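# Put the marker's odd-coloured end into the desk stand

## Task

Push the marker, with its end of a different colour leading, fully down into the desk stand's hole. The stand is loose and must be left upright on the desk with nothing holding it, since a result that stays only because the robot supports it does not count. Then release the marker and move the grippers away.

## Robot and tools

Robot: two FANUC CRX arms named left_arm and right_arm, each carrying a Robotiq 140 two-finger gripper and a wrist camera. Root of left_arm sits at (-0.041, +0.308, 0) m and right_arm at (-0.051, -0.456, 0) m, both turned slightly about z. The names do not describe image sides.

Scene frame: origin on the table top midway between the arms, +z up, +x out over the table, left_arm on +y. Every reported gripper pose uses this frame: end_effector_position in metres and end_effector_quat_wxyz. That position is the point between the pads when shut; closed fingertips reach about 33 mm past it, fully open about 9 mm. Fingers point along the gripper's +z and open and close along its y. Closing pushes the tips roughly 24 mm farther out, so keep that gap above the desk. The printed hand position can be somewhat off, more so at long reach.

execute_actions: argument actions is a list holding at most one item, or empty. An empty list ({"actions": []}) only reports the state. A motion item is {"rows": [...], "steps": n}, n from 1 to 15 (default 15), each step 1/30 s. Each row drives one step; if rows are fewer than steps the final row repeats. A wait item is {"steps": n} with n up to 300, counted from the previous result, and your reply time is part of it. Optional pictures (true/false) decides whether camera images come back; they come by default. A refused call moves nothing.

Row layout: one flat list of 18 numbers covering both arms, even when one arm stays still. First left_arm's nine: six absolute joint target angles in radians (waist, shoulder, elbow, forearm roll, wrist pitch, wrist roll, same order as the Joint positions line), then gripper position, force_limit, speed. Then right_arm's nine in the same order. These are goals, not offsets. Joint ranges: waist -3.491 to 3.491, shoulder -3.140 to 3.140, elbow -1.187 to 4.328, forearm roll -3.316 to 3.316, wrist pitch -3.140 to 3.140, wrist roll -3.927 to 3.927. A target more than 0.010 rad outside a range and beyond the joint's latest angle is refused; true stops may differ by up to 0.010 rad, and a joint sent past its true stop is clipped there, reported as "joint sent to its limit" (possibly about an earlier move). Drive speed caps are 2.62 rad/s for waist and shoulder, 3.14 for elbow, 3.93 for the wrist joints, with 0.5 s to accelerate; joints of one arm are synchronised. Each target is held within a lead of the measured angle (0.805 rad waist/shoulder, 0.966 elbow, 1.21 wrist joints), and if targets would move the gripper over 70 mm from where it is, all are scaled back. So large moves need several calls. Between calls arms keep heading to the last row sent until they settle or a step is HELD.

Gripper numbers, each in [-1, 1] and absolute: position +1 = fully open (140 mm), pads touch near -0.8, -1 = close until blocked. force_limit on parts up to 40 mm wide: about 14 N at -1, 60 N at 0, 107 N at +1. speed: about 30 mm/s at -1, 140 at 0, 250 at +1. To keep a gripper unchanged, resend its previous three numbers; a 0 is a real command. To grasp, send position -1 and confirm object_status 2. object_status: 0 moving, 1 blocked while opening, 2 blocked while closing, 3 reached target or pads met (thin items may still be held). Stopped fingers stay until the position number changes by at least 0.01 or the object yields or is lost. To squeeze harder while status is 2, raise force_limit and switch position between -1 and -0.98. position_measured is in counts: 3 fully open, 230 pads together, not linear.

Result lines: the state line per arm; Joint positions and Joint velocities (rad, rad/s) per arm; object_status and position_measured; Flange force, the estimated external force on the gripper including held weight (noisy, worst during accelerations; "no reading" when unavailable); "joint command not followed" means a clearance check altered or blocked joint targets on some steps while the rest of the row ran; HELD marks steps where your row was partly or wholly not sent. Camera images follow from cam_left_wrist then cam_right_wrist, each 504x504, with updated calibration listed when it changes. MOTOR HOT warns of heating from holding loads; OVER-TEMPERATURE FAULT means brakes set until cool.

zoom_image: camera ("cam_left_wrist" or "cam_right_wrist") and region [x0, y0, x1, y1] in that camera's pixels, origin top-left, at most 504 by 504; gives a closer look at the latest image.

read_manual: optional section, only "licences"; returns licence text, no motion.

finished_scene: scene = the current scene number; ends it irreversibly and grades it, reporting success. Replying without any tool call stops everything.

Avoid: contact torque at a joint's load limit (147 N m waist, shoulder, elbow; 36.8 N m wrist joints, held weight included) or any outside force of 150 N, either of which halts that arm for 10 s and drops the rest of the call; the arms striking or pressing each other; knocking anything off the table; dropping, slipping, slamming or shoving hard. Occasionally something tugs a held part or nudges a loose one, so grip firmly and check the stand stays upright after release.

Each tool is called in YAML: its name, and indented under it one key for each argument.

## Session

execute_actions:
  actions: []

Scene clock: 0.00 s of 4480.00 s.
left_arm: end_effector_position=(+0.4024, +0.7116, +0.2774) position_measured=3 object_status=3 end_effector_quat_wxyz=(+0.139, +0.534, +0.832, +0.058) | right_arm: end_effector_position=(+0.1116, -0.1753, +0.1101) position_measured=3 object_status=3 end_effector_quat_wxyz=(+0.016, +0.226, +0.899, -0.375)
Joint positions: left_arm=[ 1.303  0.237  0.229  0.292 -1.484  2.432] | right_arm=[ 1.333  0.416 -0.04  -0.036 -1.883  2.807]
Joint velocities: left_arm=[-0.     0.001 -0.     0.    -0.    -0.001] | right_arm=[-0.    -0.     0.    -0.001 -0.     0.   ]
Flange force (N, the push that the arm receives, along the gripper's own x y z axes): no reading
camera_calibration (this result's frames):
cam_left_wrist: T_world_to_cam=[[0.917409, 0.221172, 0.330821, -0.628343], [0.0126359, -0.847096, 0.531289, 0.4404], [0.397744, -0.483229, -0.779929, 0.588341], [0, 0, 0, 1]] pos_world=[0.336874, 0.796336, 0.432754]
cam_right_wrist: T_world_to_cam=[[0.523903, 0.56422, -0.638107, 0.112496], [0.812227, -0.105293, 0.57376, -0.177812], [0.256539, -0.818883, -0.513438, 0.064544], [0, 0, 0, 1]] pos_world=[0.0689286, -0.0293408, 0.206945]

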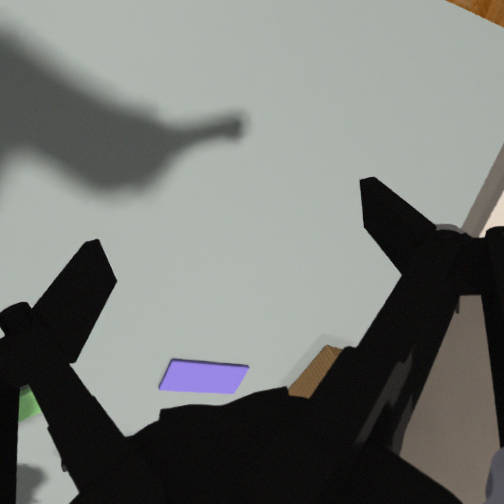

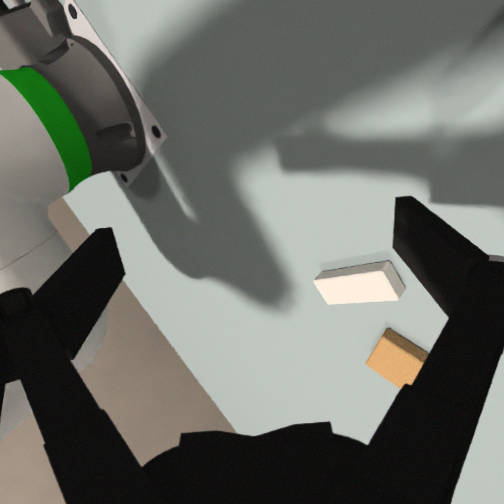

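execute_actions:
  actions:
    - {"rows": [[0.3,0.138,0.347,0,-1.18,1.57,1,0,0, 0.5,0.138,0.347,0,-1.18,1.57,1,0,0]], "steps": 15}
  pictures: false

execute_actions:
  actions:
    - {"steps": 45}

Scene clock: 16.20 s of 4480.00 s.
left_arm: end_effector_position=(+0.5177, +0.6046, +0.3027) position_measured=3 object_status=3 end_effector_quat_wxyz=(+0.077, +0.766, +0.622, +0.142) | right_arm: end_effector_position=(+0.2609, -0.1032, +0.1385) position_measured=3 object_status=3 end_effector_quat_wxyz=(+0.010, +0.583, +0.802, -0.130)
Joint positions: left_arm=[ 0.975  0.202  0.271  0.188 -1.376  2.125] | right_arm=[ 1.025  0.313  0.104 -0.023 -1.621  2.349]
Joint velocities: left_arm=[-0.818 -0.077  0.093 -0.225  0.236 -0.668] | right_arm=[-0.713 -0.238  0.33   0.03   0.595 -1.051]
Flange force (N, the push that the arm receives, along the gripper's own x y z axes): left_arm=[4.2 4.0 -2.7] | right_arm=[-0.3 -2.4 -4.3]
Steps of this call (steps 1 to 90: nothing new was sent; then 12.70 s passed at rest; steps 91 to 105: all 15 steps of this action). Readings (joint positions | what the end effector reports):
91: left_arm=[1.303 0.237 0.229 0.292 -1.484 2.432] | right_arm=[1.333 0.416 -0.040 -0.036 -1.883 2.807] | left_arm position_measured=3 object_status=3 | right_arm position_measured=3 object_status=3
92: left_arm=[1.301 0.237 0.230 0.291 -1.483 2.429] | right_arm=[1.330 0.416 -0.039 -0.036 -1.880 2.803] | left_arm position_measured=3 object_status=3 | right_arm position_measured=3 object_status=3
94: left_arm=[1.279 0.234 0.233 0.283 -1.475 2.405] | right_arm=[1.308 0.408 -0.028 -0.035 -1.861 2.769] | left_arm position_measured=3 object_status=3 | right_arm position_measured=3 object_status=3
98: left_arm=[1.173 0.221 0.248 0.246 -1.436 2.296] | right_arm=[1.204 0.373 0.021 -0.030 -1.773 2.616] | left_arm position_measured=3 object_status=3 | right_arm position_measured=3 object_status=3
105: the state above

Scene clock: 17.70 s of 4480.00 s.
left_arm: end_effector_position=(+0.6481, +0.2623, +0.3861) position_measured=3 object_status=3 end_effector_quat_wxyz=(-0.018, +0.954, +0.058, +0.295) | right_arm: end_effector_position=(+0.5864, -0.1905, +0.3860) position_measured=3 object_status=3 end_effector_quat_wxyz=(-0.085, +0.915, +0.274, +0.283)
Joint positions: left_arm=[ 0.3    0.138  0.347 -0.    -1.18   1.57 ] | right_arm=[ 0.5    0.138  0.347  0.    -1.18   1.57 ]
Joint velocities: left_arm=[ 0.001  0.     0.001  0.    -0.001  0.001] | right_arm=[ 0.     0.    -0.    -0.001  0.    -0.   ]
Flange force (N, the push that the arm receives, along the gripper's own x y z axes): left_arm=[4.0 -1.0 -0.8] | right_arm=[2.4 -0.1 -1.9]
Steps of this call (steps 1 to 45: the robot went on to your last target). Readings (joint positions | what the end effector reports):
1: left_arm=[0.948 0.199 0.274 0.180 -1.368 2.103] | right_arm=[1.001 0.305 0.115 -0.022 -1.601 2.313] | left_arm position_measured=3 object_status=3 | right_arm position_measured=3 object_status=3
2: left_arm=[0.920 0.197 0.277 0.173 -1.360 2.080] | right_arm=[0.977 0.297 0.126 -0.021 -1.581 2.278] | left_arm position_measured=3 object_status=3 | right_arm position_measured=3 object_status=3
4: left_arm=[0.865 0.191 0.283 0.158 -1.344 2.035] | right_arm=[0.931 0.282 0.147 -0.019 -1.543 2.210] | left_arm position_measured=3 object_status=3 | right_arm position_measured=3 object_status=3
8: left_arm=[0.757 0.181 0.296 0.127 -1.313 1.946] | right_arm=[0.843 0.252 0.188 -0.015 -1.468 2.079] | left_arm position_measured=3 object_status=3 | right_arm position_measured=3 object_status=3
45: the state above
All arms were judged still, so your last target was given up. Only a new action makes them travel on or press farther. Fingers that are still opening or closing keep moving.
camera_calibration (this result's frames):
cam_left_wrist: T_world_to_cam=[[-0.0904632, -0.993157, -0.0738625, 0.337655], [-0.989472, 0.0980446, -0.106451, 0.646681], [0.112965, 0.063455, -0.991571, 0.481167], [0, 0, 0, 1]] pos_world=[0.616063, 0.241409, 0.570891]
cam_right_wrist: T_world_to_cam=[[0.462551, -0.883869, -0.0694408, -0.410971], [-0.883187, -0.4525, -0.12339, 0.473869], [0.0776389, 0.118404, -0.989926, 0.539322], [0, 0, 0, 1]] pos_world=[0.566738, -0.212676, 0.563821]

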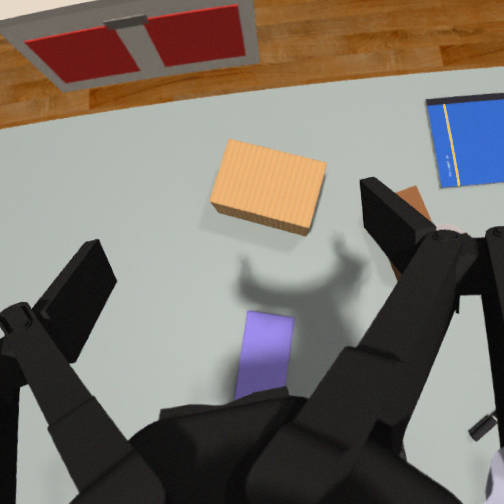

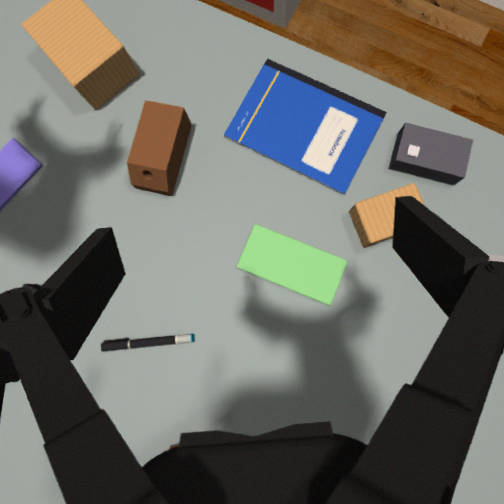

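zoom_image:
  camera: "cam_right_wrist"
  region: [80, 300, 220, 380]

zoom_image:
  camera: "cam_right_wrist"
  region: [100, 90, 220, 210]

Region (80, 300, 220, 380) of cam_right_wrist's 504x504 image, scaled by 3.600, with more detail than that image has; it fills the top 288 rows of this view, and the rest is white.

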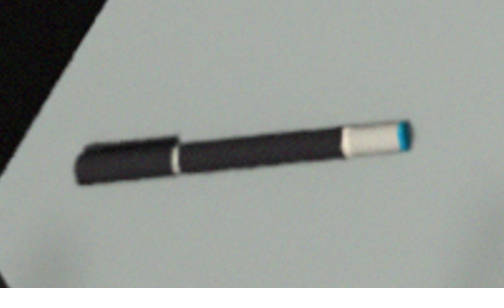

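Region (100, 90, 220, 210) of cam_right_wrist's 504x504 image, scaled by 4.200, with more detail than that image has.

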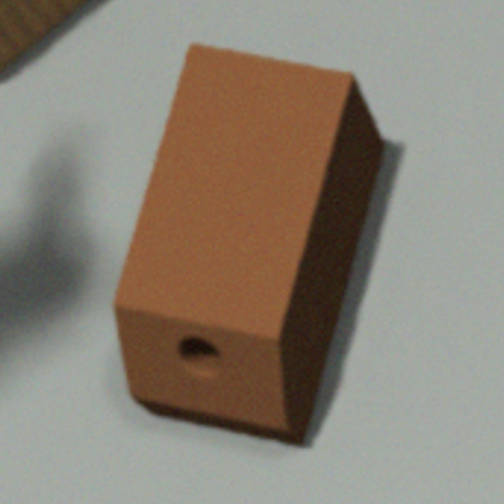

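zoom_image:
  camera: "cam_right_wrist"
  region: [120, 150, 190, 205]

zoom_image:
  camera: "cam_right_wrist"
  region: [135, 90, 205, 145]

Region (120, 150, 190, 205) of cam_right_wrist's 504x504 image, scaled by 7.200, with more detail than that image has; it fills the top 396 rows of this view, and the rest is white.

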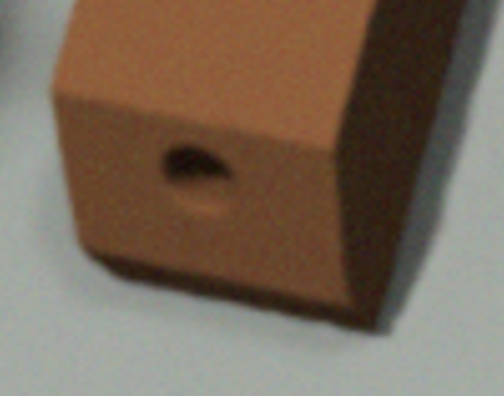

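Region (135, 90, 205, 145) of cam_right_wrist's 504x504 image, scaled by 7.200, with more detail than that image has; it fills the top 396 rows of this view, and the rest is white.

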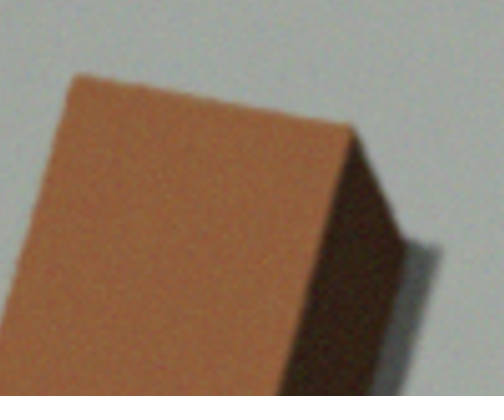

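zoom_image:
  camera: "cam_right_wrist"
  region: [0, 0, 160, 120]

zoom_image:
  camera: "cam_left_wrist"
  region: [190, 120, 350, 250]

Region (0, 0, 160, 120) of cam_right_wrist's 504x504 image, scaled by 3.150, with more detail than that image has; it fills the top 378 rows of this view, and the rest is white.

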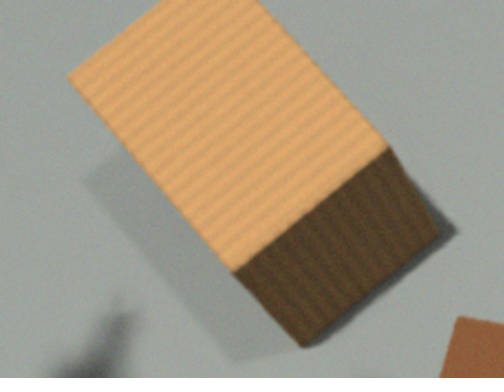

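Region (190, 120, 350, 250) of cam_left_wrist's 504x504 image, scaled by 3.150, with more detail than that image has; it fills the top 410 rows of this view, and the rest is white.

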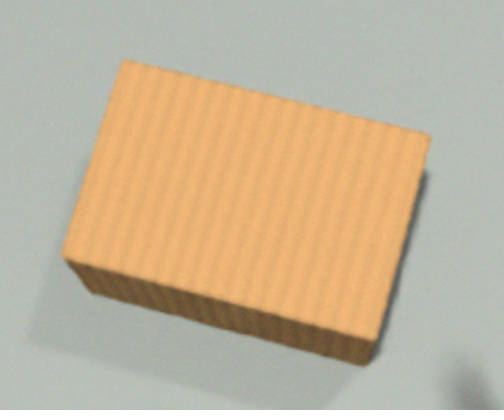

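execute_actions:
  actions:
    - {"rows": [[-0.2886,0.3937,0.1659,0,-1.343,1.0516,-0.3,0.3,0.5, 0.05,0.3153,0.1981,0,-0.93,0.0,1,0,0]], "steps": 15}
  pictures: false

execute_actions:
  actions:
    - {"steps": 40}

Scene clock: 138.20 s of 4480.00 s.
left_arm: end_effector_position=(+0.5912, +0.1023, +0.2617) position_measured=144 object_status=0 end_effector_quat_wxyz=(-0.008, +0.971, -0.162, +0.176) | right_arm: end_effector_position=(+0.6505, -0.3016, +0.3176) position_measured=3 object_status=3 end_effector_quat_wxyz=(-0.133, +0.956, -0.090, +0.247)
Joint positions: left_arm=[ 0.059  0.243  0.273  0.    -1.247  1.358] | right_arm=[ 0.315  0.211  0.286 -0.    -1.077  0.984]
Joint velocities: left_arm=[-0.58   0.251 -0.18   0.    -0.16  -0.507] | right_arm=[-0.455  0.18  -0.151 -0.     0.251 -1.684]
Flange force (N, the push that the arm receives, along the gripper's own x y z axes): left_arm=[6.0 -1.1 -1.4] | right_arm=[6.5 -3.0 -1.4]
Steps of this call (steps 1 to 90: nothing new was sent; then 117.00 s passed at rest; steps 91 to 105: all 15 steps of this action). Readings (joint positions | what the end effector reports):
91: left_arm=[0.300 0.138 0.347 0.000 -1.180 1.570] | right_arm=[0.500 0.138 0.347 -0.000 -1.180 1.570] | left_arm position_measured=3 object_status=0 | right_arm position_measured=3 object_status=3
92: left_arm=[0.297 0.139 0.347 0.000 -1.180 1.567] | right_arm=[0.498 0.138 0.347 -0.000 -1.179 1.565] | left_arm position_measured=7 object_status=0 | right_arm position_measured=3 object_status=3
94: left_arm=[0.275 0.149 0.340 0.000 -1.187 1.548] | right_arm=[0.486 0.143 0.343 -0.000 -1.172 1.532] | left_arm position_measured=28 object_status=0 | right_arm position_measured=3 object_status=3
98: left_arm=[0.196 0.183 0.315 0.000 -1.209 1.478] | right_arm=[0.426 0.167 0.323 -0.000 -1.139 1.366] | left_arm position_measured=70 object_status=0 | right_arm position_measured=3 object_status=3
105: the state above

Scene clock: 139.53 s of 4480.00 s.
left_arm: end_effector_position=(+0.4153, -0.0667, +0.1100) position_measured=167 object_status=3 end_effector_quat_wxyz=(+0.000, +0.881, -0.473, -0.000) | right_arm: end_effector_position=(+0.6920, -0.4870, +0.2157) position_measured=3 object_status=3 end_effector_quat_wxyz=(-0.195, +0.727, -0.636, +0.170)
Joint positions: left_arm=[-0.289  0.394  0.166  0.    -1.343  1.052] | right_arm=[ 0.05   0.315  0.198  0.    -0.93   0.   ]
Joint velocities: left_arm=[-0.     0.002  0.001  0.001  0.     0.001] | right_arm=[ 0. -0.  0. -0.  0. -0.]
Flange force (N, the push that the arm receives, along the gripper's own x y z axes): left_arm=[2.4 -3.3 -1.5] | right_arm=[0.6 -2.4 -2.7]
Steps of this call (steps 1 to 40: the robot went on to your last target). Readings (joint positions | what the end effector reports):
1: left_arm=[0.039 0.251 0.267 0.000 -1.252 1.340] | right_arm=[0.299 0.217 0.281 -0.000 -1.068 0.927] | left_arm position_measured=154 object_status=0 | right_arm position_measured=3 object_status=3
2: left_arm=[0.020 0.260 0.261 0.000 -1.258 1.323] | right_arm=[0.284 0.223 0.276 -0.000 -1.060 0.870] | left_arm position_measured=163 object_status=0 | right_arm position_measured=3 object_status=3
4: left_arm=[-0.020 0.277 0.249 0.000 -1.268 1.288] | right_arm=[0.253 0.235 0.265 -0.000 -1.043 0.756] | left_arm position_measured=167 object_status=0 | right_arm position_measured=3 object_status=3
8: left_arm=[-0.099 0.311 0.224 0.000 -1.291 1.218] | right_arm=[0.192 0.259 0.245 -0.000 -1.009 0.529] | left_arm position_measured=167 object_status=3 | right_arm position_measured=3 object_status=3
40: the state above
camera_calibration (this result's frames):
cam_left_wrist: T_world_to_cam=[[-0.931397, -0.359293, 0.0583792, 0.346399], [-0.294378, 0.837824, 0.459775, 0.117616], [-0.214106, 0.411048, -0.886114, 0.401979], [0, 0, 0, 1]] pos_world=[0.443324, -0.139315, 0.2819]
cam_right_wrist: T_world_to_cam=[[-0.867912, 0.00629029, -0.496678, 0.712615], [-0.250175, 0.858299, 0.448035, 0.488956], [0.429117, 0.513111, -0.743355, 0.293519], [0, 0, 0, 1]] pos_world=[0.614858, -0.574761, 0.35306]

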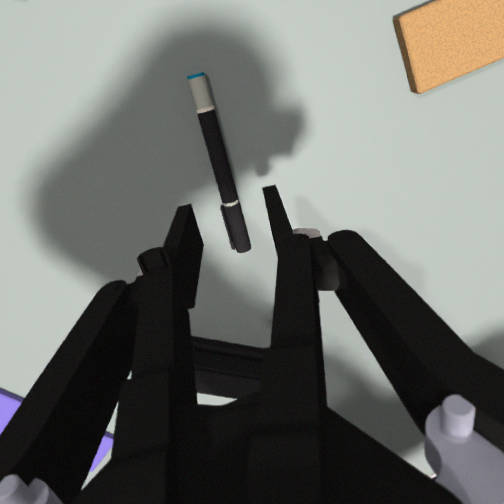

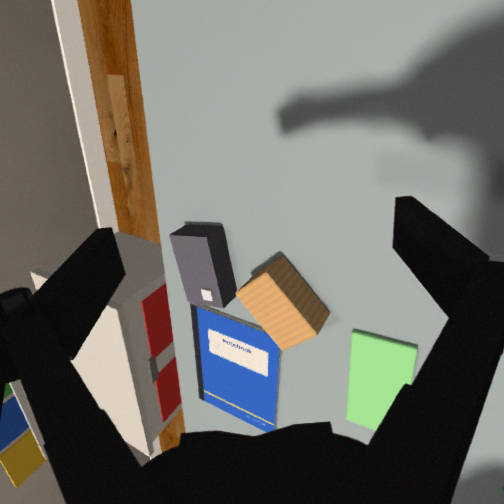

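zoom_image:
  camera: "cam_left_wrist"
  region: [140, 60, 300, 270]

Region (140, 60, 300, 270) of cam_left_wrist's 504x504 image, scaled by 2.400, with more detail than that image has; it fills the left 384 columns of this view, and the rest is white.

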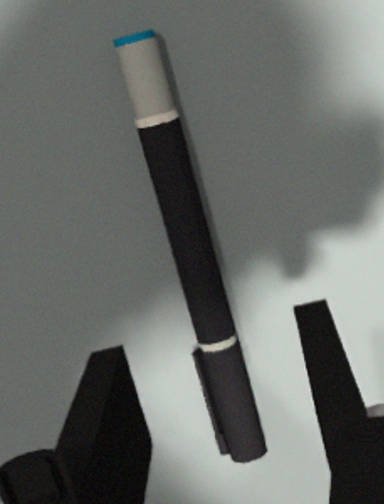

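execute_actions:
  actions:
    - {"rows": [[-0.2775,0.4459,0.0587,0,-1.1835,1.0456,-0.3,0.3,0.5, 0.05,0.3153,0.1981,0,-0.93,0.0,1,0,0]], "steps": 15}
  pictures: false

execute_actions:
  actions:
    - {"rows": [[-0.2775,0.4459,0.0587,0,-1.1835,1.0456,-0.3,0.3,0.5, 0.05,0.3153,0.1981,0,-0.93,0.0,1,0,0],[-0.2775,0.4459,0.0587,0,-1.1835,1.0456,-0.3,0.3,0.5, 0.05,0.3153,0.1981,0,-0.93,0.0,1,0,0],[-0.2775,0.4459,0.0587,0,-1.1835,1.0456,-0.3,0.3,0.5, 0.05,0.3153,0.1981,0,-0.93,0.0,1,0,0],[-0.2775,0.4459,0.0587,0,-1.1835,1.0456,-1,0.7,0.0, 0.05,0.3153,0.1981,0,-0.93,0.0,1,0,0]], "steps": 15}
  pictures: false

execute_actions:
  actions:
    - {"steps": 8}

Scene clock: 225.10 s of 4480.00 s.
left_arm: end_effector_position=(+0.4185, -0.0611, +0.0360) position_measured=167 object_status=3 end_effector_quat_wxyz=(+0.000, +0.882, -0.471, +0.000) | right_arm: end_effector_position=(+0.6920, -0.4870, +0.2157) position_measured=3 object_status=3 end_effector_quat_wxyz=(-0.195, +0.727, -0.636, +0.170)
Joint positions: left_arm=[-0.277  0.446  0.059  0.    -1.184  1.046] | right_arm=[ 0.05   0.315  0.198  0.    -0.93  -0.   ]
Joint velocities: left_arm=[-0.     0.    -0.002  0.001  0.     0.   ] | right_arm=[ 0.    -0.     0.    -0.001 -0.     0.   ]
Flange force (N, the push that the arm receives, along the gripper's own x y z axes): left_arm=[3.1 -3.3 -2.2] | right_arm=[0.9 -3.5 -2.0]
Steps of this call (steps 1 to 15: the robot went on to your last target; steps 16 to 90: nothing new was sent; then 82.07 s passed at rest; steps 91 to 105: all 15 steps of this action). Readings (joint positions | what the end effector reports):
91: left_arm=[-0.289 0.394 0.166 -0.000 -1.343 1.052] | right_arm=[0.050 0.315 0.198 0.000 -0.930 0.000] | left_arm position_measured=167 object_status=3 | right_arm position_measured=3 object_status=3
92: left_arm=[-0.288 0.394 0.163 -0.000 -1.339 1.051] | right_arm=[0.050 0.315 0.198 0.000 -0.930 -0.000] | left_arm position_measured=167 object_status=3 | right_arm position_measured=3 object_status=3
94: left_arm=[-0.286 0.405 0.141 -0.000 -1.305 1.050] | right_arm=[0.050 0.315 0.198 0.000 -0.930 -0.000] | left_arm position_measured=167 object_status=3 | right_arm position_measured=3 object_status=3
98: left_arm=[-0.278 0.442 0.067 -0.000 -1.197 1.046] | right_arm=[0.050 0.315 0.198 0.000 -0.930 -0.000] | left_arm position_measured=167 object_status=3 | right_arm position_measured=3 object_status=3
105: the state above

Scene clock: 225.60 s of 4480.00 s.
left_arm: end_effector_position=(+0.4185, -0.0611, +0.0361) position_measured=223 object_status=0 end_effector_quat_wxyz=(+0.000, +0.882, -0.471, +0.000) | right_arm: end_effector_position=(+0.6920, -0.4870, +0.2157) position_measured=3 object_status=3 end_effector_quat_wxyz=(-0.195, +0.727, -0.636, +0.170)
Joint positions: left_arm=[-0.277  0.446  0.059  0.    -1.183  1.046] | right_arm=[ 0.05   0.315  0.198  0.    -0.93  -0.   ]
Joint velocities: left_arm=[ 0.001  0.     0.    -0.001 -0.    -0.001] | right_arm=[ 0. -0.  0. -0.  0. -0.]
Flange force (N, the push that the arm receives, along the gripper's own x y z axes): left_arm=[0.6 -2.0 -7.8] | right_arm=[1.0 -1.9 -2.6]
Steps of this call (steps 1 to 15: all 15 steps of this action). Readings (joint positions | what the end effector reports):
1: left_arm=[-0.277 0.446 0.059 0.000 -1.184 1.046] | right_arm=[0.050 0.315 0.198 -0.000 -0.930 -0.000] | left_arm position_measured=167 object_status=3 | right_arm position_measured=3 object_status=3
2: left_arm=[-0.277 0.446 0.059 0.000 -1.184 1.046] | right_arm=[0.050 0.315 0.198 0.000 -0.930 -0.000] | left_arm position_measured=167 object_status=3 | right_arm position_measured=3 object_status=3
4: left_arm=[-0.277 0.446 0.059 0.000 -1.184 1.046] | right_arm=[0.050 0.315 0.198 0.000 -0.930 -0.000] | left_arm position_measured=167 object_status=0 | right_arm position_measured=3 object_status=3
8: left_arm=[-0.277 0.446 0.059 0.000 -1.183 1.046] | right_arm=[0.050 0.315 0.198 0.000 -0.930 -0.000] | left_arm position_measured=192 object_status=0 | right_arm position_measured=3 object_status=3
15: the state above

Scene clock: 225.87 s of 4480.00 s.
left_arm: end_effector_position=(+0.4185, -0.0611, +0.0361) position_measured=223 object_status=2 end_effector_quat_wxyz=(-0.000, +0.882, -0.471, +0.000) | right_arm: end_effector_position=(+0.6920, -0.4870, +0.2157) position_measured=3 object_status=3 end_effector_quat_wxyz=(-0.195, +0.727, -0.636, +0.170)
Joint positions: left_arm=[-0.277  0.446  0.059  0.    -1.183  1.046] | right_arm=[ 0.05   0.315  0.198  0.    -0.93  -0.   ]
Joint velocities: left_arm=[-0. -0.  0.  0. -0. -0.] | right_arm=[-0. -0. -0.  0. -0. -0.]
Flange force (N, the push that the arm receives, along the gripper's own x y z axes): left_arm=[-0.8 -2.2 -8.7] | right_arm=[0.4 -2.3 -2.7]
Steps of this call (steps 1 to 8: the robot went on to your last target). Readings (joint positions | what the end effector reports):
1: left_arm=[-0.277 0.446 0.059 0.000 -1.183 1.046] | right_arm=[0.050 0.315 0.198 0.000 -0.930 -0.000] | left_arm position_measured=223 object_status=0 | right_arm position_measured=3 object_status=3
2: left_arm=[-0.277 0.446 0.059 0.000 -1.183 1.046] | right_arm=[0.050 0.315 0.198 0.000 -0.930 0.000] | left_arm position_measured=223 object_status=0 | right_arm position_measured=3 object_status=3
4: left_arm=[-0.277 0.446 0.059 0.000 -1.183 1.046] | right_arm=[0.050 0.315 0.198 0.000 -0.930 0.000] | left_arm position_measured=223 object_status=2 | right_arm position_measured=3 object_status=3
8: the state above
camera_calibration (this result's frames):
cam_left_wrist: T_world_to_cam=[[-0.929537, -0.364105, 0.0582113, 0.354601], [-0.298817, 0.836341, 0.45961, 0.149586], [-0.216031, 0.40983, -0.886211, 0.335603], [0, 0, 0, 1]] pos_world=[0.446814, -0.133533, 0.208022]
cam_right_wrist: T_world_to_cam=[[-0.867912, 0.00629051, -0.496678, 0.712615], [-0.250175, 0.858299, 0.448035, 0.488956], [0.429116, 0.513111, -0.743355, 0.293519], [0, 0, 0, 1]] pos_world=[0.614857, -0.574761, 0.35306]

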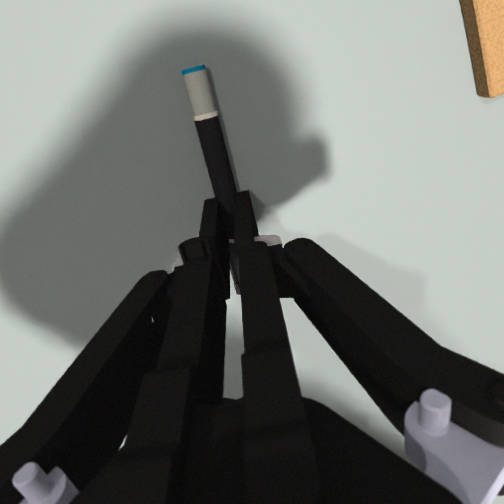

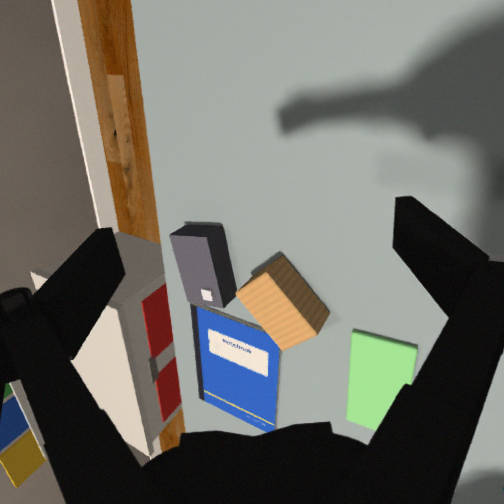

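execute_actions:
  actions:
    - {"rows": [[-0.2775,0.3807,0.1955,0,-1.3857,1.0456,-1,0.7,0.0, 0.5735,0.3153,0.1981,0,-0.93,0.0,1,0,0]], "steps": 9}
  pictures: false

execute_actions:
  actions:
    - {"rows": [[0.3454,0.6990,-0.0208,0.95,-1.4646,1.5359,-1,0.7,0.0, 0.5735,0.3153,0.1981,0,-0.93,0.0,1,0,0]], "steps": 15}
  pictures: false

execute_actions:
  actions:
    - {"steps": 36}

Scene clock: 295.83 s of 4480.00 s.
left_arm: end_effector_position=(+0.4192, -0.0615, +0.1225) position_measured=223 object_status=2 end_effector_quat_wxyz=(+0.000, +0.882, -0.471, +0.000) | right_arm: end_effector_position=(+0.6895, -0.3872, +0.2157) position_measured=3 object_status=3 end_effector_quat_wxyz=(-0.206, +0.768, -0.586, +0.157)
Joint positions: left_arm=[-0.277  0.386  0.184  0.    -1.369  1.046] | right_arm=[ 0.184  0.315  0.198  0.    -0.93  -0.   ]
Joint velocities: left_arm=[ 0.001 -0.16   0.327 -0.002 -0.484  0.001] | right_arm=[ 0.649  0.    -0.     0.     0.     0.   ]
Flange force (N, the push that the arm receives, along the gripper's own x y z axes): left_arm=[-8.8 2.2 -25.6] | right_arm=[-0.7 -3.5 -0.9]
Steps of this call (steps 1 to 15: the robot went on to your last target; steps 16 to 90: nothing new was sent; then 66.67 s passed at rest; steps 91 to 99: all 9 steps of this action). Readings (joint positions | what the end effector reports):
91: left_arm=[-0.277 0.446 0.059 0.000 -1.184 1.046] | right_arm=[0.050 0.315 0.198 0.000 -0.930 -0.000] | left_arm position_measured=223 object_status=2 | right_arm position_measured=3 object_status=3
92: left_arm=[-0.277 0.445 0.061 -0.000 -1.188 1.046] | right_arm=[0.052 0.315 0.198 0.000 -0.930 -0.000] | left_arm position_measured=223 object_status=2 | right_arm position_measured=3 object_status=3
94: left_arm=[-0.277 0.435 0.084 -0.000 -1.221 1.046] | right_arm=[0.075 0.315 0.198 0.000 -0.930 -0.000] | left_arm position_measured=223 object_status=2 | right_arm position_measured=3 object_status=3
98: left_arm=[-0.277 0.392 0.171 0.000 -1.348 1.046] | right_arm=[0.163 0.315 0.198 0.000 -0.930 0.000] | left_arm position_measured=223 object_status=2 | right_arm position_measured=3 object_status=3
99: the state above

Scene clock: 296.33 s of 4480.00 s.
left_arm: end_effector_position=(+0.4771, -0.0257, +0.1045) position_measured=223 object_status=2 end_effector_quat_wxyz=(+0.311, +0.935, -0.006, -0.171) | right_arm: end_effector_position=(+0.6273, -0.1508, +0.2157) position_measured=3 object_status=3 end_effector_quat_wxyz=(-0.229, +0.854, -0.452, +0.121)
Joint positions: left_arm=[ 0.141  0.592  0.053  0.638 -1.447  1.375] | right_arm=[ 0.514  0.315  0.198  0.    -0.93  -0.   ]
Joint velocities: left_arm=[ 0.944  0.493 -0.344  1.429 -0.084  0.738] | right_arm=[ 0.645  0.    -0.    -0.003  0.     0.   ]
Flange force (N, the push that the arm receives, along the gripper's own x y z axes): left_arm=[12.1 -6.2 -5.0] | right_arm=[-0.1 -4.3 -1.5]
Steps of this call (steps 1 to 15: all 15 steps of this action). Readings (joint positions | what the end effector reports):
1: left_arm=[-0.277 0.382 0.192 0.000 -1.381 1.046] | right_arm=[0.206 0.315 0.198 0.000 -0.930 -0.000] | left_arm position_measured=223 object_status=2 | right_arm position_measured=3 object_status=3
2: left_arm=[-0.275 0.381 0.195 0.005 -1.387 1.047] | right_arm=[0.228 0.315 0.198 0.000 -0.930 0.000] | left_arm position_measured=223 object_status=2 | right_arm position_measured=3 object_status=3
4: left_arm=[-0.254 0.391 0.190 0.038 -1.399 1.065] | right_arm=[0.272 0.315 0.198 0.000 -0.930 -0.000] | left_arm position_measured=223 object_status=2 | right_arm position_measured=3 object_status=3
8: left_arm=[-0.141 0.446 0.154 0.209 -1.421 1.154] | right_arm=[0.360 0.315 0.198 0.000 -0.930 -0.000] | left_arm position_measured=223 object_status=2 | right_arm position_measured=3 object_status=3
15: the state above

Scene clock: 297.53 s of 4480.00 s.
left_arm: end_effector_position=(+0.5614, +0.0414, +0.1149) position_measured=223 object_status=2 end_effector_quat_wxyz=(+0.444, +0.834, +0.240, -0.225) | right_arm: end_effector_position=(+0.6081, -0.1113, +0.2157) position_measured=3 object_status=3 end_effector_quat_wxyz=(-0.232, +0.867, -0.426, +0.114)
Joint positions: left_arm=[ 0.345  0.699 -0.021  0.95  -1.465  1.536] | right_arm=[ 0.574  0.315  0.198 -0.    -0.93  -0.   ]
Joint velocities: left_arm=[-0.001 -0.    -0.     0.002 -0.001  0.001] | right_arm=[ 0.    -0.     0.    -0.002  0.    -0.   ]
Flange force (N, the push that the arm receives, along the gripper's own x y z axes): left_arm=[3.9 2.0 -3.8] | right_arm=[0.8 -2.2 -2.4]
Steps of this call (steps 1 to 30: the robot went on to your last target; steps 31 to 36: nothing new was sent). Readings (joint positions | what the end effector reports):
1: left_arm=[0.172 0.608 0.042 0.685 -1.449 1.399] | right_arm=[0.535 0.315 0.198 -0.000 -0.930 0.000] | left_arm position_measured=223 object_status=2 | right_arm position_measured=3 object_status=3
2: left_arm=[0.202 0.624 0.032 0.730 -1.452 1.422] | right_arm=[0.553 0.315 0.198 -0.000 -0.930 0.000] | left_arm position_measured=223 object_status=2 | right_arm position_measured=3 object_status=3
4: left_arm=[0.256 0.652 0.012 0.814 -1.457 1.466] | right_arm=[0.572 0.315 0.198 -0.000 -0.930 -0.000] | left_arm position_measured=223 object_status=2 | right_arm position_measured=3 object_status=3
8: left_arm=[0.336 0.694 -0.017 0.935 -1.464 1.528] | right_arm=[0.573 0.315 0.198 -0.000 -0.930 0.000] | left_arm position_measured=223 object_status=2 | right_arm position_measured=3 object_status=3
36: the state above
All arms were judged still, so your last target was given up. Only a new action makes them travel on or press farther. Fingers that are still opening or closing keep moving.
camera_calibration (this result's frames):
cam_left_wrist: T_world_to_cam=[[0.424459, -0.472234, 0.772547, -0.317582], [-0.731051, 0.324676, 0.600125, 0.318127], [-0.534227, -0.8195, -0.207416, 0.545869], [0, 0, 0, 1]] pos_world=[0.658986, 0.194078, 0.167652]
cam_right_wrist: T_world_to_cam=[[-0.754833, -0.428443, -0.496653, 0.520348], [-0.645736, 0.618293, 0.448039, 0.359331], [0.115118, 0.658901, -0.743369, 0.343834], [0, 0, 0, 1]] pos_world=[0.585227, -0.225785, 0.353034]

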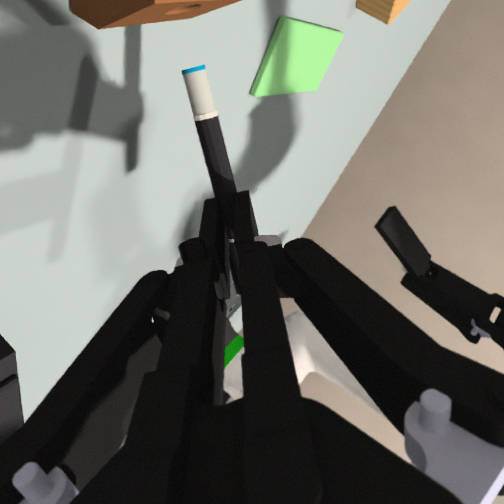

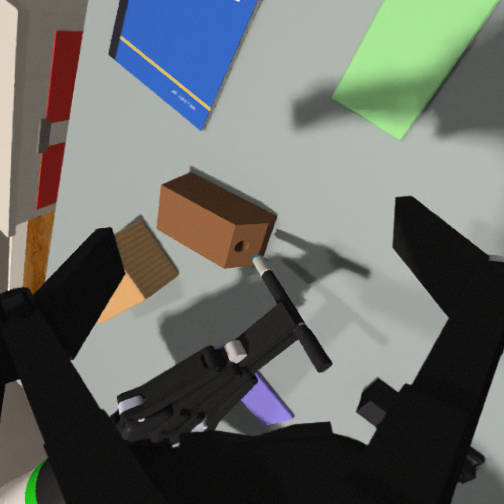

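zoom_image:
  camera: "cam_left_wrist"
  region: [100, 0, 280, 180]

zoom_image:
  camera: "cam_right_wrist"
  region: [200, 190, 340, 330]

Region (100, 0, 280, 180) of cam_left_wrist's 504x504 image, scaled by 2.800, with more detail than that image has.

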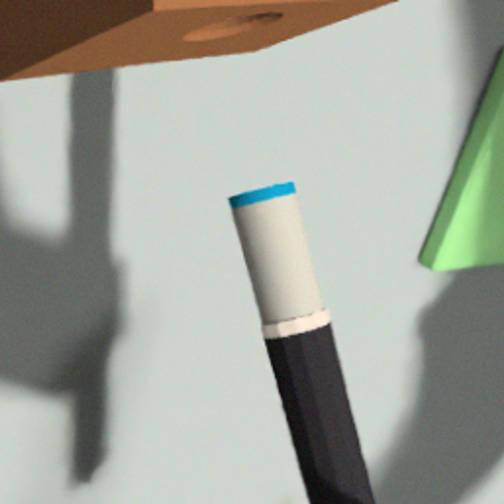

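Region (200, 190, 340, 330) of cam_right_wrist's 504x504 image, scaled by 3.600, with more detail than that image has.

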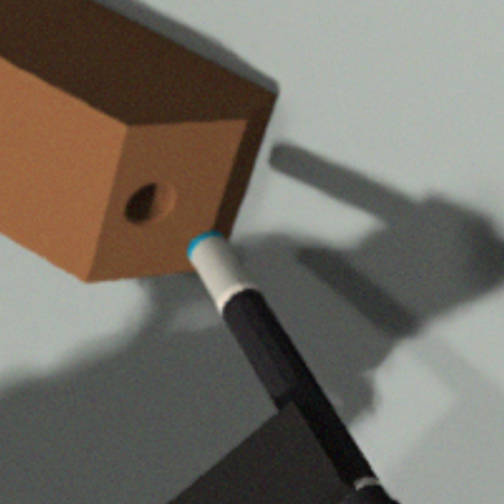

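execute_actions:
  actions:
    - {"rows": [[0.3553,0.7547,0.0507,0.95,-1.492,1.5575,-1,0.7,0.0, 0.5735,0.3153,0.1981,0,-0.93,0.0,1,0,0]], "steps": 14}

Scene clock: 418.00 s of 4480.00 s.
left_arm: end_effector_position=(+0.5793, +0.0493, +0.1102) position_measured=223 object_status=2 end_effector_quat_wxyz=(+0.447, +0.829, +0.243, -0.232) | right_arm: end_effector_position=(+0.6081, -0.1113, +0.2157) position_measured=3 object_status=3 end_effector_quat_wxyz=(-0.232, +0.867, -0.426, +0.114)
Joint positions: left_arm=[ 0.355  0.755  0.051  0.95  -1.492  1.557] | right_arm=[ 0.573  0.315  0.198  0.    -0.93  -0.   ]
Joint velocities: left_arm=[ 0.     0.     0.001  0.001  0.    -0.   ] | right_arm=[-0.     0.001  0.    -0.     0.     0.   ]
Flange force (N, the push that the arm receives, along the gripper's own x y z axes): left_arm=[1.0 0.3 -2.7] | right_arm=[0.5 -2.3 -2.6]
Steps of this call (steps 1 to 90: nothing new was sent; then 117.00 s passed at rest; steps 91 to 104: all 14 steps of this action). Readings (joint positions | what the end effector reports):
91: left_arm=[0.345 0.699 -0.021 0.950 -1.465 1.536] | right_arm=[0.573 0.315 0.198 0.000 -0.930 -0.000] | left_arm position_measured=223 object_status=2 | right_arm position_measured=3 object_status=3
92: left_arm=[0.345 0.701 -0.018 0.950 -1.466 1.537] | right_arm=[0.573 0.315 0.198 -0.000 -0.930 -0.000] | left_arm position_measured=223 object_status=2 | right_arm position_measured=3 object_status=3
94: left_arm=[0.349 0.722 0.009 0.950 -1.476 1.545] | right_arm=[0.574 0.315 0.198 -0.000 -0.930 -0.000] | left_arm position_measured=223 object_status=2 | right_arm position_measured=3 object_status=3
98: left_arm=[0.355 0.755 0.050 0.950 -1.492 1.557] | right_arm=[0.574 0.315 0.198 0.000 -0.930 -0.000] | left_arm position_measured=223 object_status=2 | right_arm position_measured=3 object_status=3
104: the state above
camera_calibration (this result's frames):
cam_left_wrist: T_world_to_cam=[[0.438644, -0.462214, 0.770681, -0.32624], [-0.722564, 0.328493, 0.608271, 0.325429], [-0.534315, -0.823681, -0.189887, 0.559232], [0, 0, 0, 1]] pos_world=[0.677052, 0.202935, 0.159669]
cam_right_wrist: T_world_to_cam=[[-0.754822, -0.428434, -0.496678, 0.52036], [-0.645746, 0.618285, 0.448035, 0.359324], [0.115135, 0.658914, -0.743355, 0.343844], [0, 0, 0, 1]] pos_world=[0.585222, -0.225788, 0.35306]

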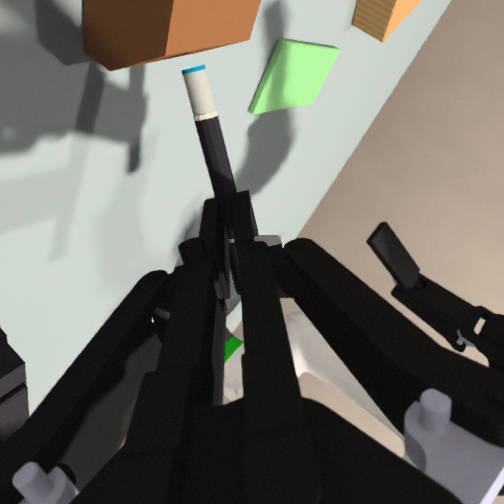

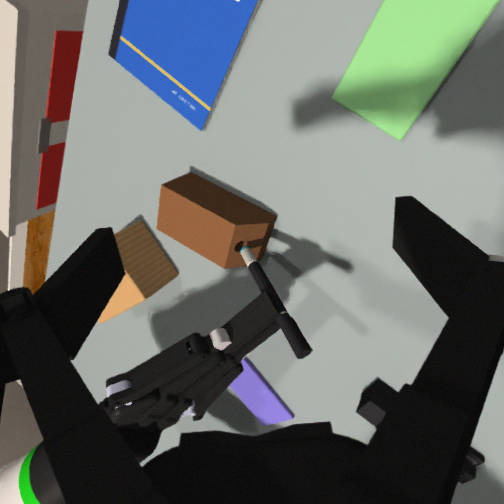

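zoom_image:
  camera: "cam_right_wrist"
  region: [210, 210, 310, 310]

zoom_image:
  camera: "cam_left_wrist"
  region: [80, 0, 280, 160]

Region (210, 210, 310, 310) of cam_right_wrist's 504x504 image, scaled by 5.040, with more detail than that image has.

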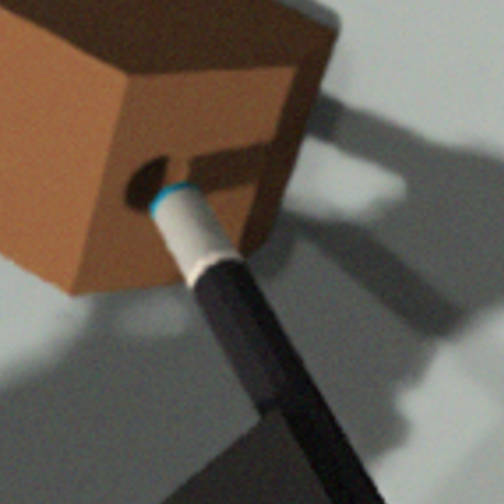

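Region (80, 0, 280, 160) of cam_left_wrist's 504x504 image, scaled by 2.520, with more detail than that image has; it fills the top 403 rows of this view, and the rest is white.

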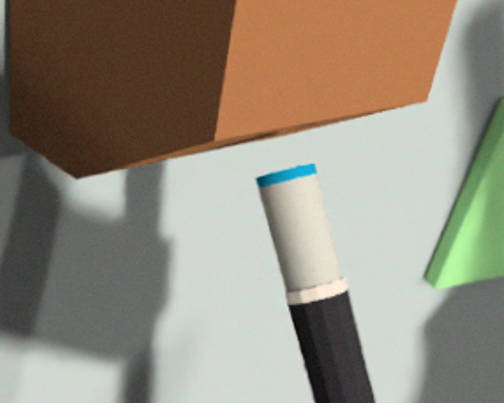

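execute_actions:
  actions:
    - {"rows": [ [0.3556,0.7454,0.0375,0.95,-1.4732,1.5335,-1,0.7,0.0, 0.5735,0.3153,0.1981,0,-0.93,0.0,1,0,0], [0.3556,0.7454,0.0375,0.95,-1.4732,1.5335,-1,0.7,0.0, 0.5735,0.3153,0.1981,0,-0.93,0.0,1,0,0], [0.3556,0.7454,0.0375,0.95,-1.4732,1.5335,-1,0.7,0.0, 0.5735,0.3153,0.1981,0,-0.93,0.0,1,0,0], [0.3556,0.7454,0.0375,0.95,-1.4732,1.5335,-1,0.7,0.0, 0.5735,0.3153,0.1981,0,-0.93,0.0,1,0,0], [0.3556,0.7454,0.0375,0.95,-1.4732,1.5335,-1,0.7,0.0, 0.5735,0.3153,0.1981,0,-0.93,0.0,1,0,0], [0.3557,0.7487,0.0411,0.95,-1.4735,1.5337,-1,0.7,0.0, 0.5735,0.3153,0.1981,0,-0.93,0.0,1,0,0], [0.3559,0.7519,0.0448,0.95,-1.4739,1.5340,-1,0.7,0.0, 0.5735,0.3153,0.1981,0,-0.93,0.0,1,0,0], [0.3560,0.7552,0.0484,0.95,-1.4742,1.5342,-1,0.7,0.0, 0.5735,0.3153,0.1981,0,-0.93,0.0,1,0,0], [0.3562,0.7584,0.0521,0.95,-1.4745,1.5345,-1,0.7,0.0, 0.5735,0.3153,0.1981,0,-0.93,0.0,1,0,0], [0.3563,0.7617,0.0557,0.95,-1.4748,1.5347,-1,0.7,0.0, 0.5735,0.3153,0.1981,0,-0.93,0.0,1,0,0], [0.3565,0.7649,0.0594,0.95,-1.4752,1.5350,-1,0.7,0.0, 0.5735,0.3153,0.1981,0,-0.93,0.0,1,0,0], [0.3566,0.7682,0.0630,0.95,-1.4755,1.5352,-1,0.7,0.0, 0.5735,0.3153,0.1981,0,-0.93,0.0,1,0,0], [0.3567,0.7714,0.0667,0.95,-1.4758,1.5355,-1,0.7,0.0, 0.5735,0.3153,0.1981,0,-0.93,0.0,1,0,0], [0.3569,0.7747,0.0703,0.95,-1.4761,1.5357,-1,0.7,0.0, 0.5735,0.3153,0.1981,0,-0.93,0.0,1,0,0], [0.3570,0.7779,0.0740,0.95,-1.4765,1.5360,-1,0.7,0.0, 0.5735,0.3153,0.1981,0,-0.93,0.0,1,0,0] ], "steps": 15}
  pictures: false

execute_actions:
  actions:
    - {"steps": 6}

Scene clock: 538.50 s of 4480.00 s.
left_arm: end_effector_position=(+0.5889, +0.0523, +0.1016) position_measured=223 object_status=2 end_effector_quat_wxyz=(+0.447, +0.833, +0.239, -0.220) | right_arm: end_effector_position=(+0.6081, -0.1113, +0.2157) position_measured=3 object_status=3 end_effector_quat_wxyz=(-0.232, +0.867, -0.426, +0.114)
Joint positions: left_arm=[ 0.357  0.772  0.068  0.95  -1.476  1.536] | right_arm=[ 0.574  0.315  0.198  0.    -0.93  -0.   ]
Joint velocities: left_arm=[ 0.005  0.095  0.108 -0.001 -0.01   0.007] | right_arm=[-0.    -0.    -0.     0.001 -0.     0.   ]
Flange force (N, the push that the arm receives, along the gripper's own x y z axes): left_arm=[0.3 -0.6 -3.6] | right_arm=[1.3 -2.6 -2.3]
Steps of this call (steps 1 to 15: the robot went on to your last target; steps 16 to 90: nothing new was sent; then 117.00 s passed at rest; steps 91 to 105: all 15 steps of this action). Readings (joint positions | what the end effector reports):
91: left_arm=[0.355 0.755 0.051 0.950 -1.492 1.558] | right_arm=[0.573 0.315 0.198 -0.000 -0.930 -0.000] | left_arm position_measured=223 object_status=2 | right_arm position_measured=3 object_status=3
92: left_arm=[0.355 0.753 0.049 0.950 -1.489 1.554] | right_arm=[0.573 0.315 0.198 0.000 -0.930 -0.000] | left_arm position_measured=223 object_status=2 | right_arm position_measured=3 object_status=3
94: left_arm=[0.356 0.746 0.039 0.950 -1.475 1.536] | right_arm=[0.574 0.315 0.198 0.000 -0.930 0.000] | left_arm position_measured=223 object_status=2 | right_arm position_measured=3 object_status=3
98: left_arm=[0.356 0.749 0.042 0.950 -1.473 1.534] | right_arm=[0.574 0.315 0.198 0.000 -0.930 0.000] | left_arm position_measured=223 object_status=2 | right_arm position_measured=3 object_status=3
105: the state above

Scene clock: 538.70 s of 4480.00 s.
left_arm: end_effector_position=(+0.5907, +0.0528, +0.1003) position_measured=223 object_status=2 end_effector_quat_wxyz=(+0.448, +0.833, +0.239, -0.220) | right_arm: end_effector_position=(+0.6081, -0.1113, +0.2157) position_measured=3 object_status=3 end_effector_quat_wxyz=(-0.232, +0.867, -0.426, +0.114)
Joint positions: left_arm=[ 0.357  0.778  0.074  0.95  -1.477  1.536] | right_arm=[ 0.574  0.315  0.198  0.    -0.93  -0.   ]
Joint velocities: left_arm=[-0.001  0.     0.     0.001 -0.    -0.001] | right_arm=[ 0.     0.    -0.     0.001  0.    -0.   ]
Flange force (N, the push that the arm receives, along the gripper's own x y z axes): left_arm=[2.5 1.6 -3.2] | right_arm=[0.3 -1.6 -2.7]
Steps of this call (steps 1 to 6: the robot went on to your last target). Readings (joint positions | what the end effector reports):
1: left_arm=[0.357 0.775 0.071 0.950 -1.476 1.536] | right_arm=[0.573 0.315 0.198 -0.000 -0.930 -0.000] | left_arm position_measured=223 object_status=2 | right_arm position_measured=3 object_status=3
2: left_arm=[0.357 0.777 0.073 0.950 -1.476 1.536] | right_arm=[0.574 0.315 0.198 0.000 -0.930 0.000] | left_arm position_measured=223 object_status=2 | right_arm position_measured=3 object_status=3
4: left_arm=[0.357 0.778 0.074 0.950 -1.477 1.536] | right_arm=[0.573 0.315 0.198 0.000 -0.930 0.000] | left_arm position_measured=223 object_status=2 | right_arm position_measured=3 object_status=3
6: the state above
camera_calibration (this result's frames):
cam_left_wrist: T_world_to_cam=[[0.41884, -0.466808, 0.778886, -0.310917], [-0.738325, 0.324273, 0.591374, 0.349796], [-0.52863, -0.822762, -0.208837, 0.564858], [0, 0, 0, 1]] pos_world=[0.687088, 0.206175, 0.153272]
cam_right_wrist: T_world_to_cam=[[-0.754822, -0.428434, -0.496678, 0.52036], [-0.645746, 0.618285, 0.448035, 0.359324], [0.115135, 0.658914, -0.743355, 0.343844], [0, 0, 0, 1]] pos_world=[0.585222, -0.225788, 0.35306]

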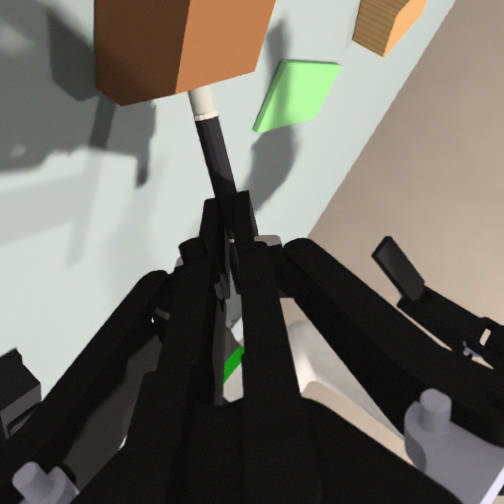

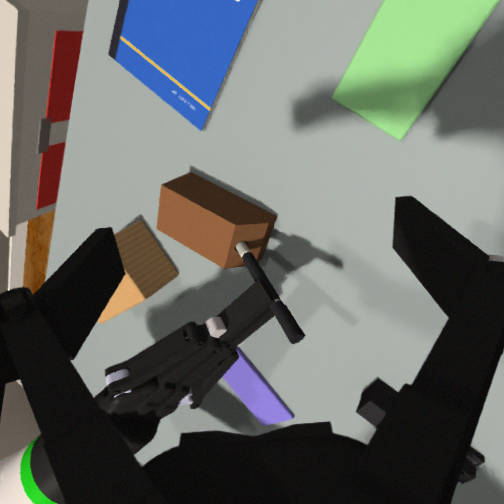

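zoom_image:
  camera: "cam_right_wrist"
  region: [210, 210, 290, 290]

Region (210, 210, 290, 290) of cam_right_wrist's 504x504 image, scaled by 6.300, with more detail than that image has.

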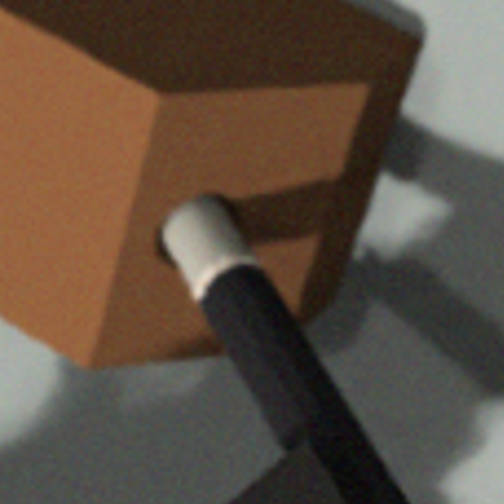

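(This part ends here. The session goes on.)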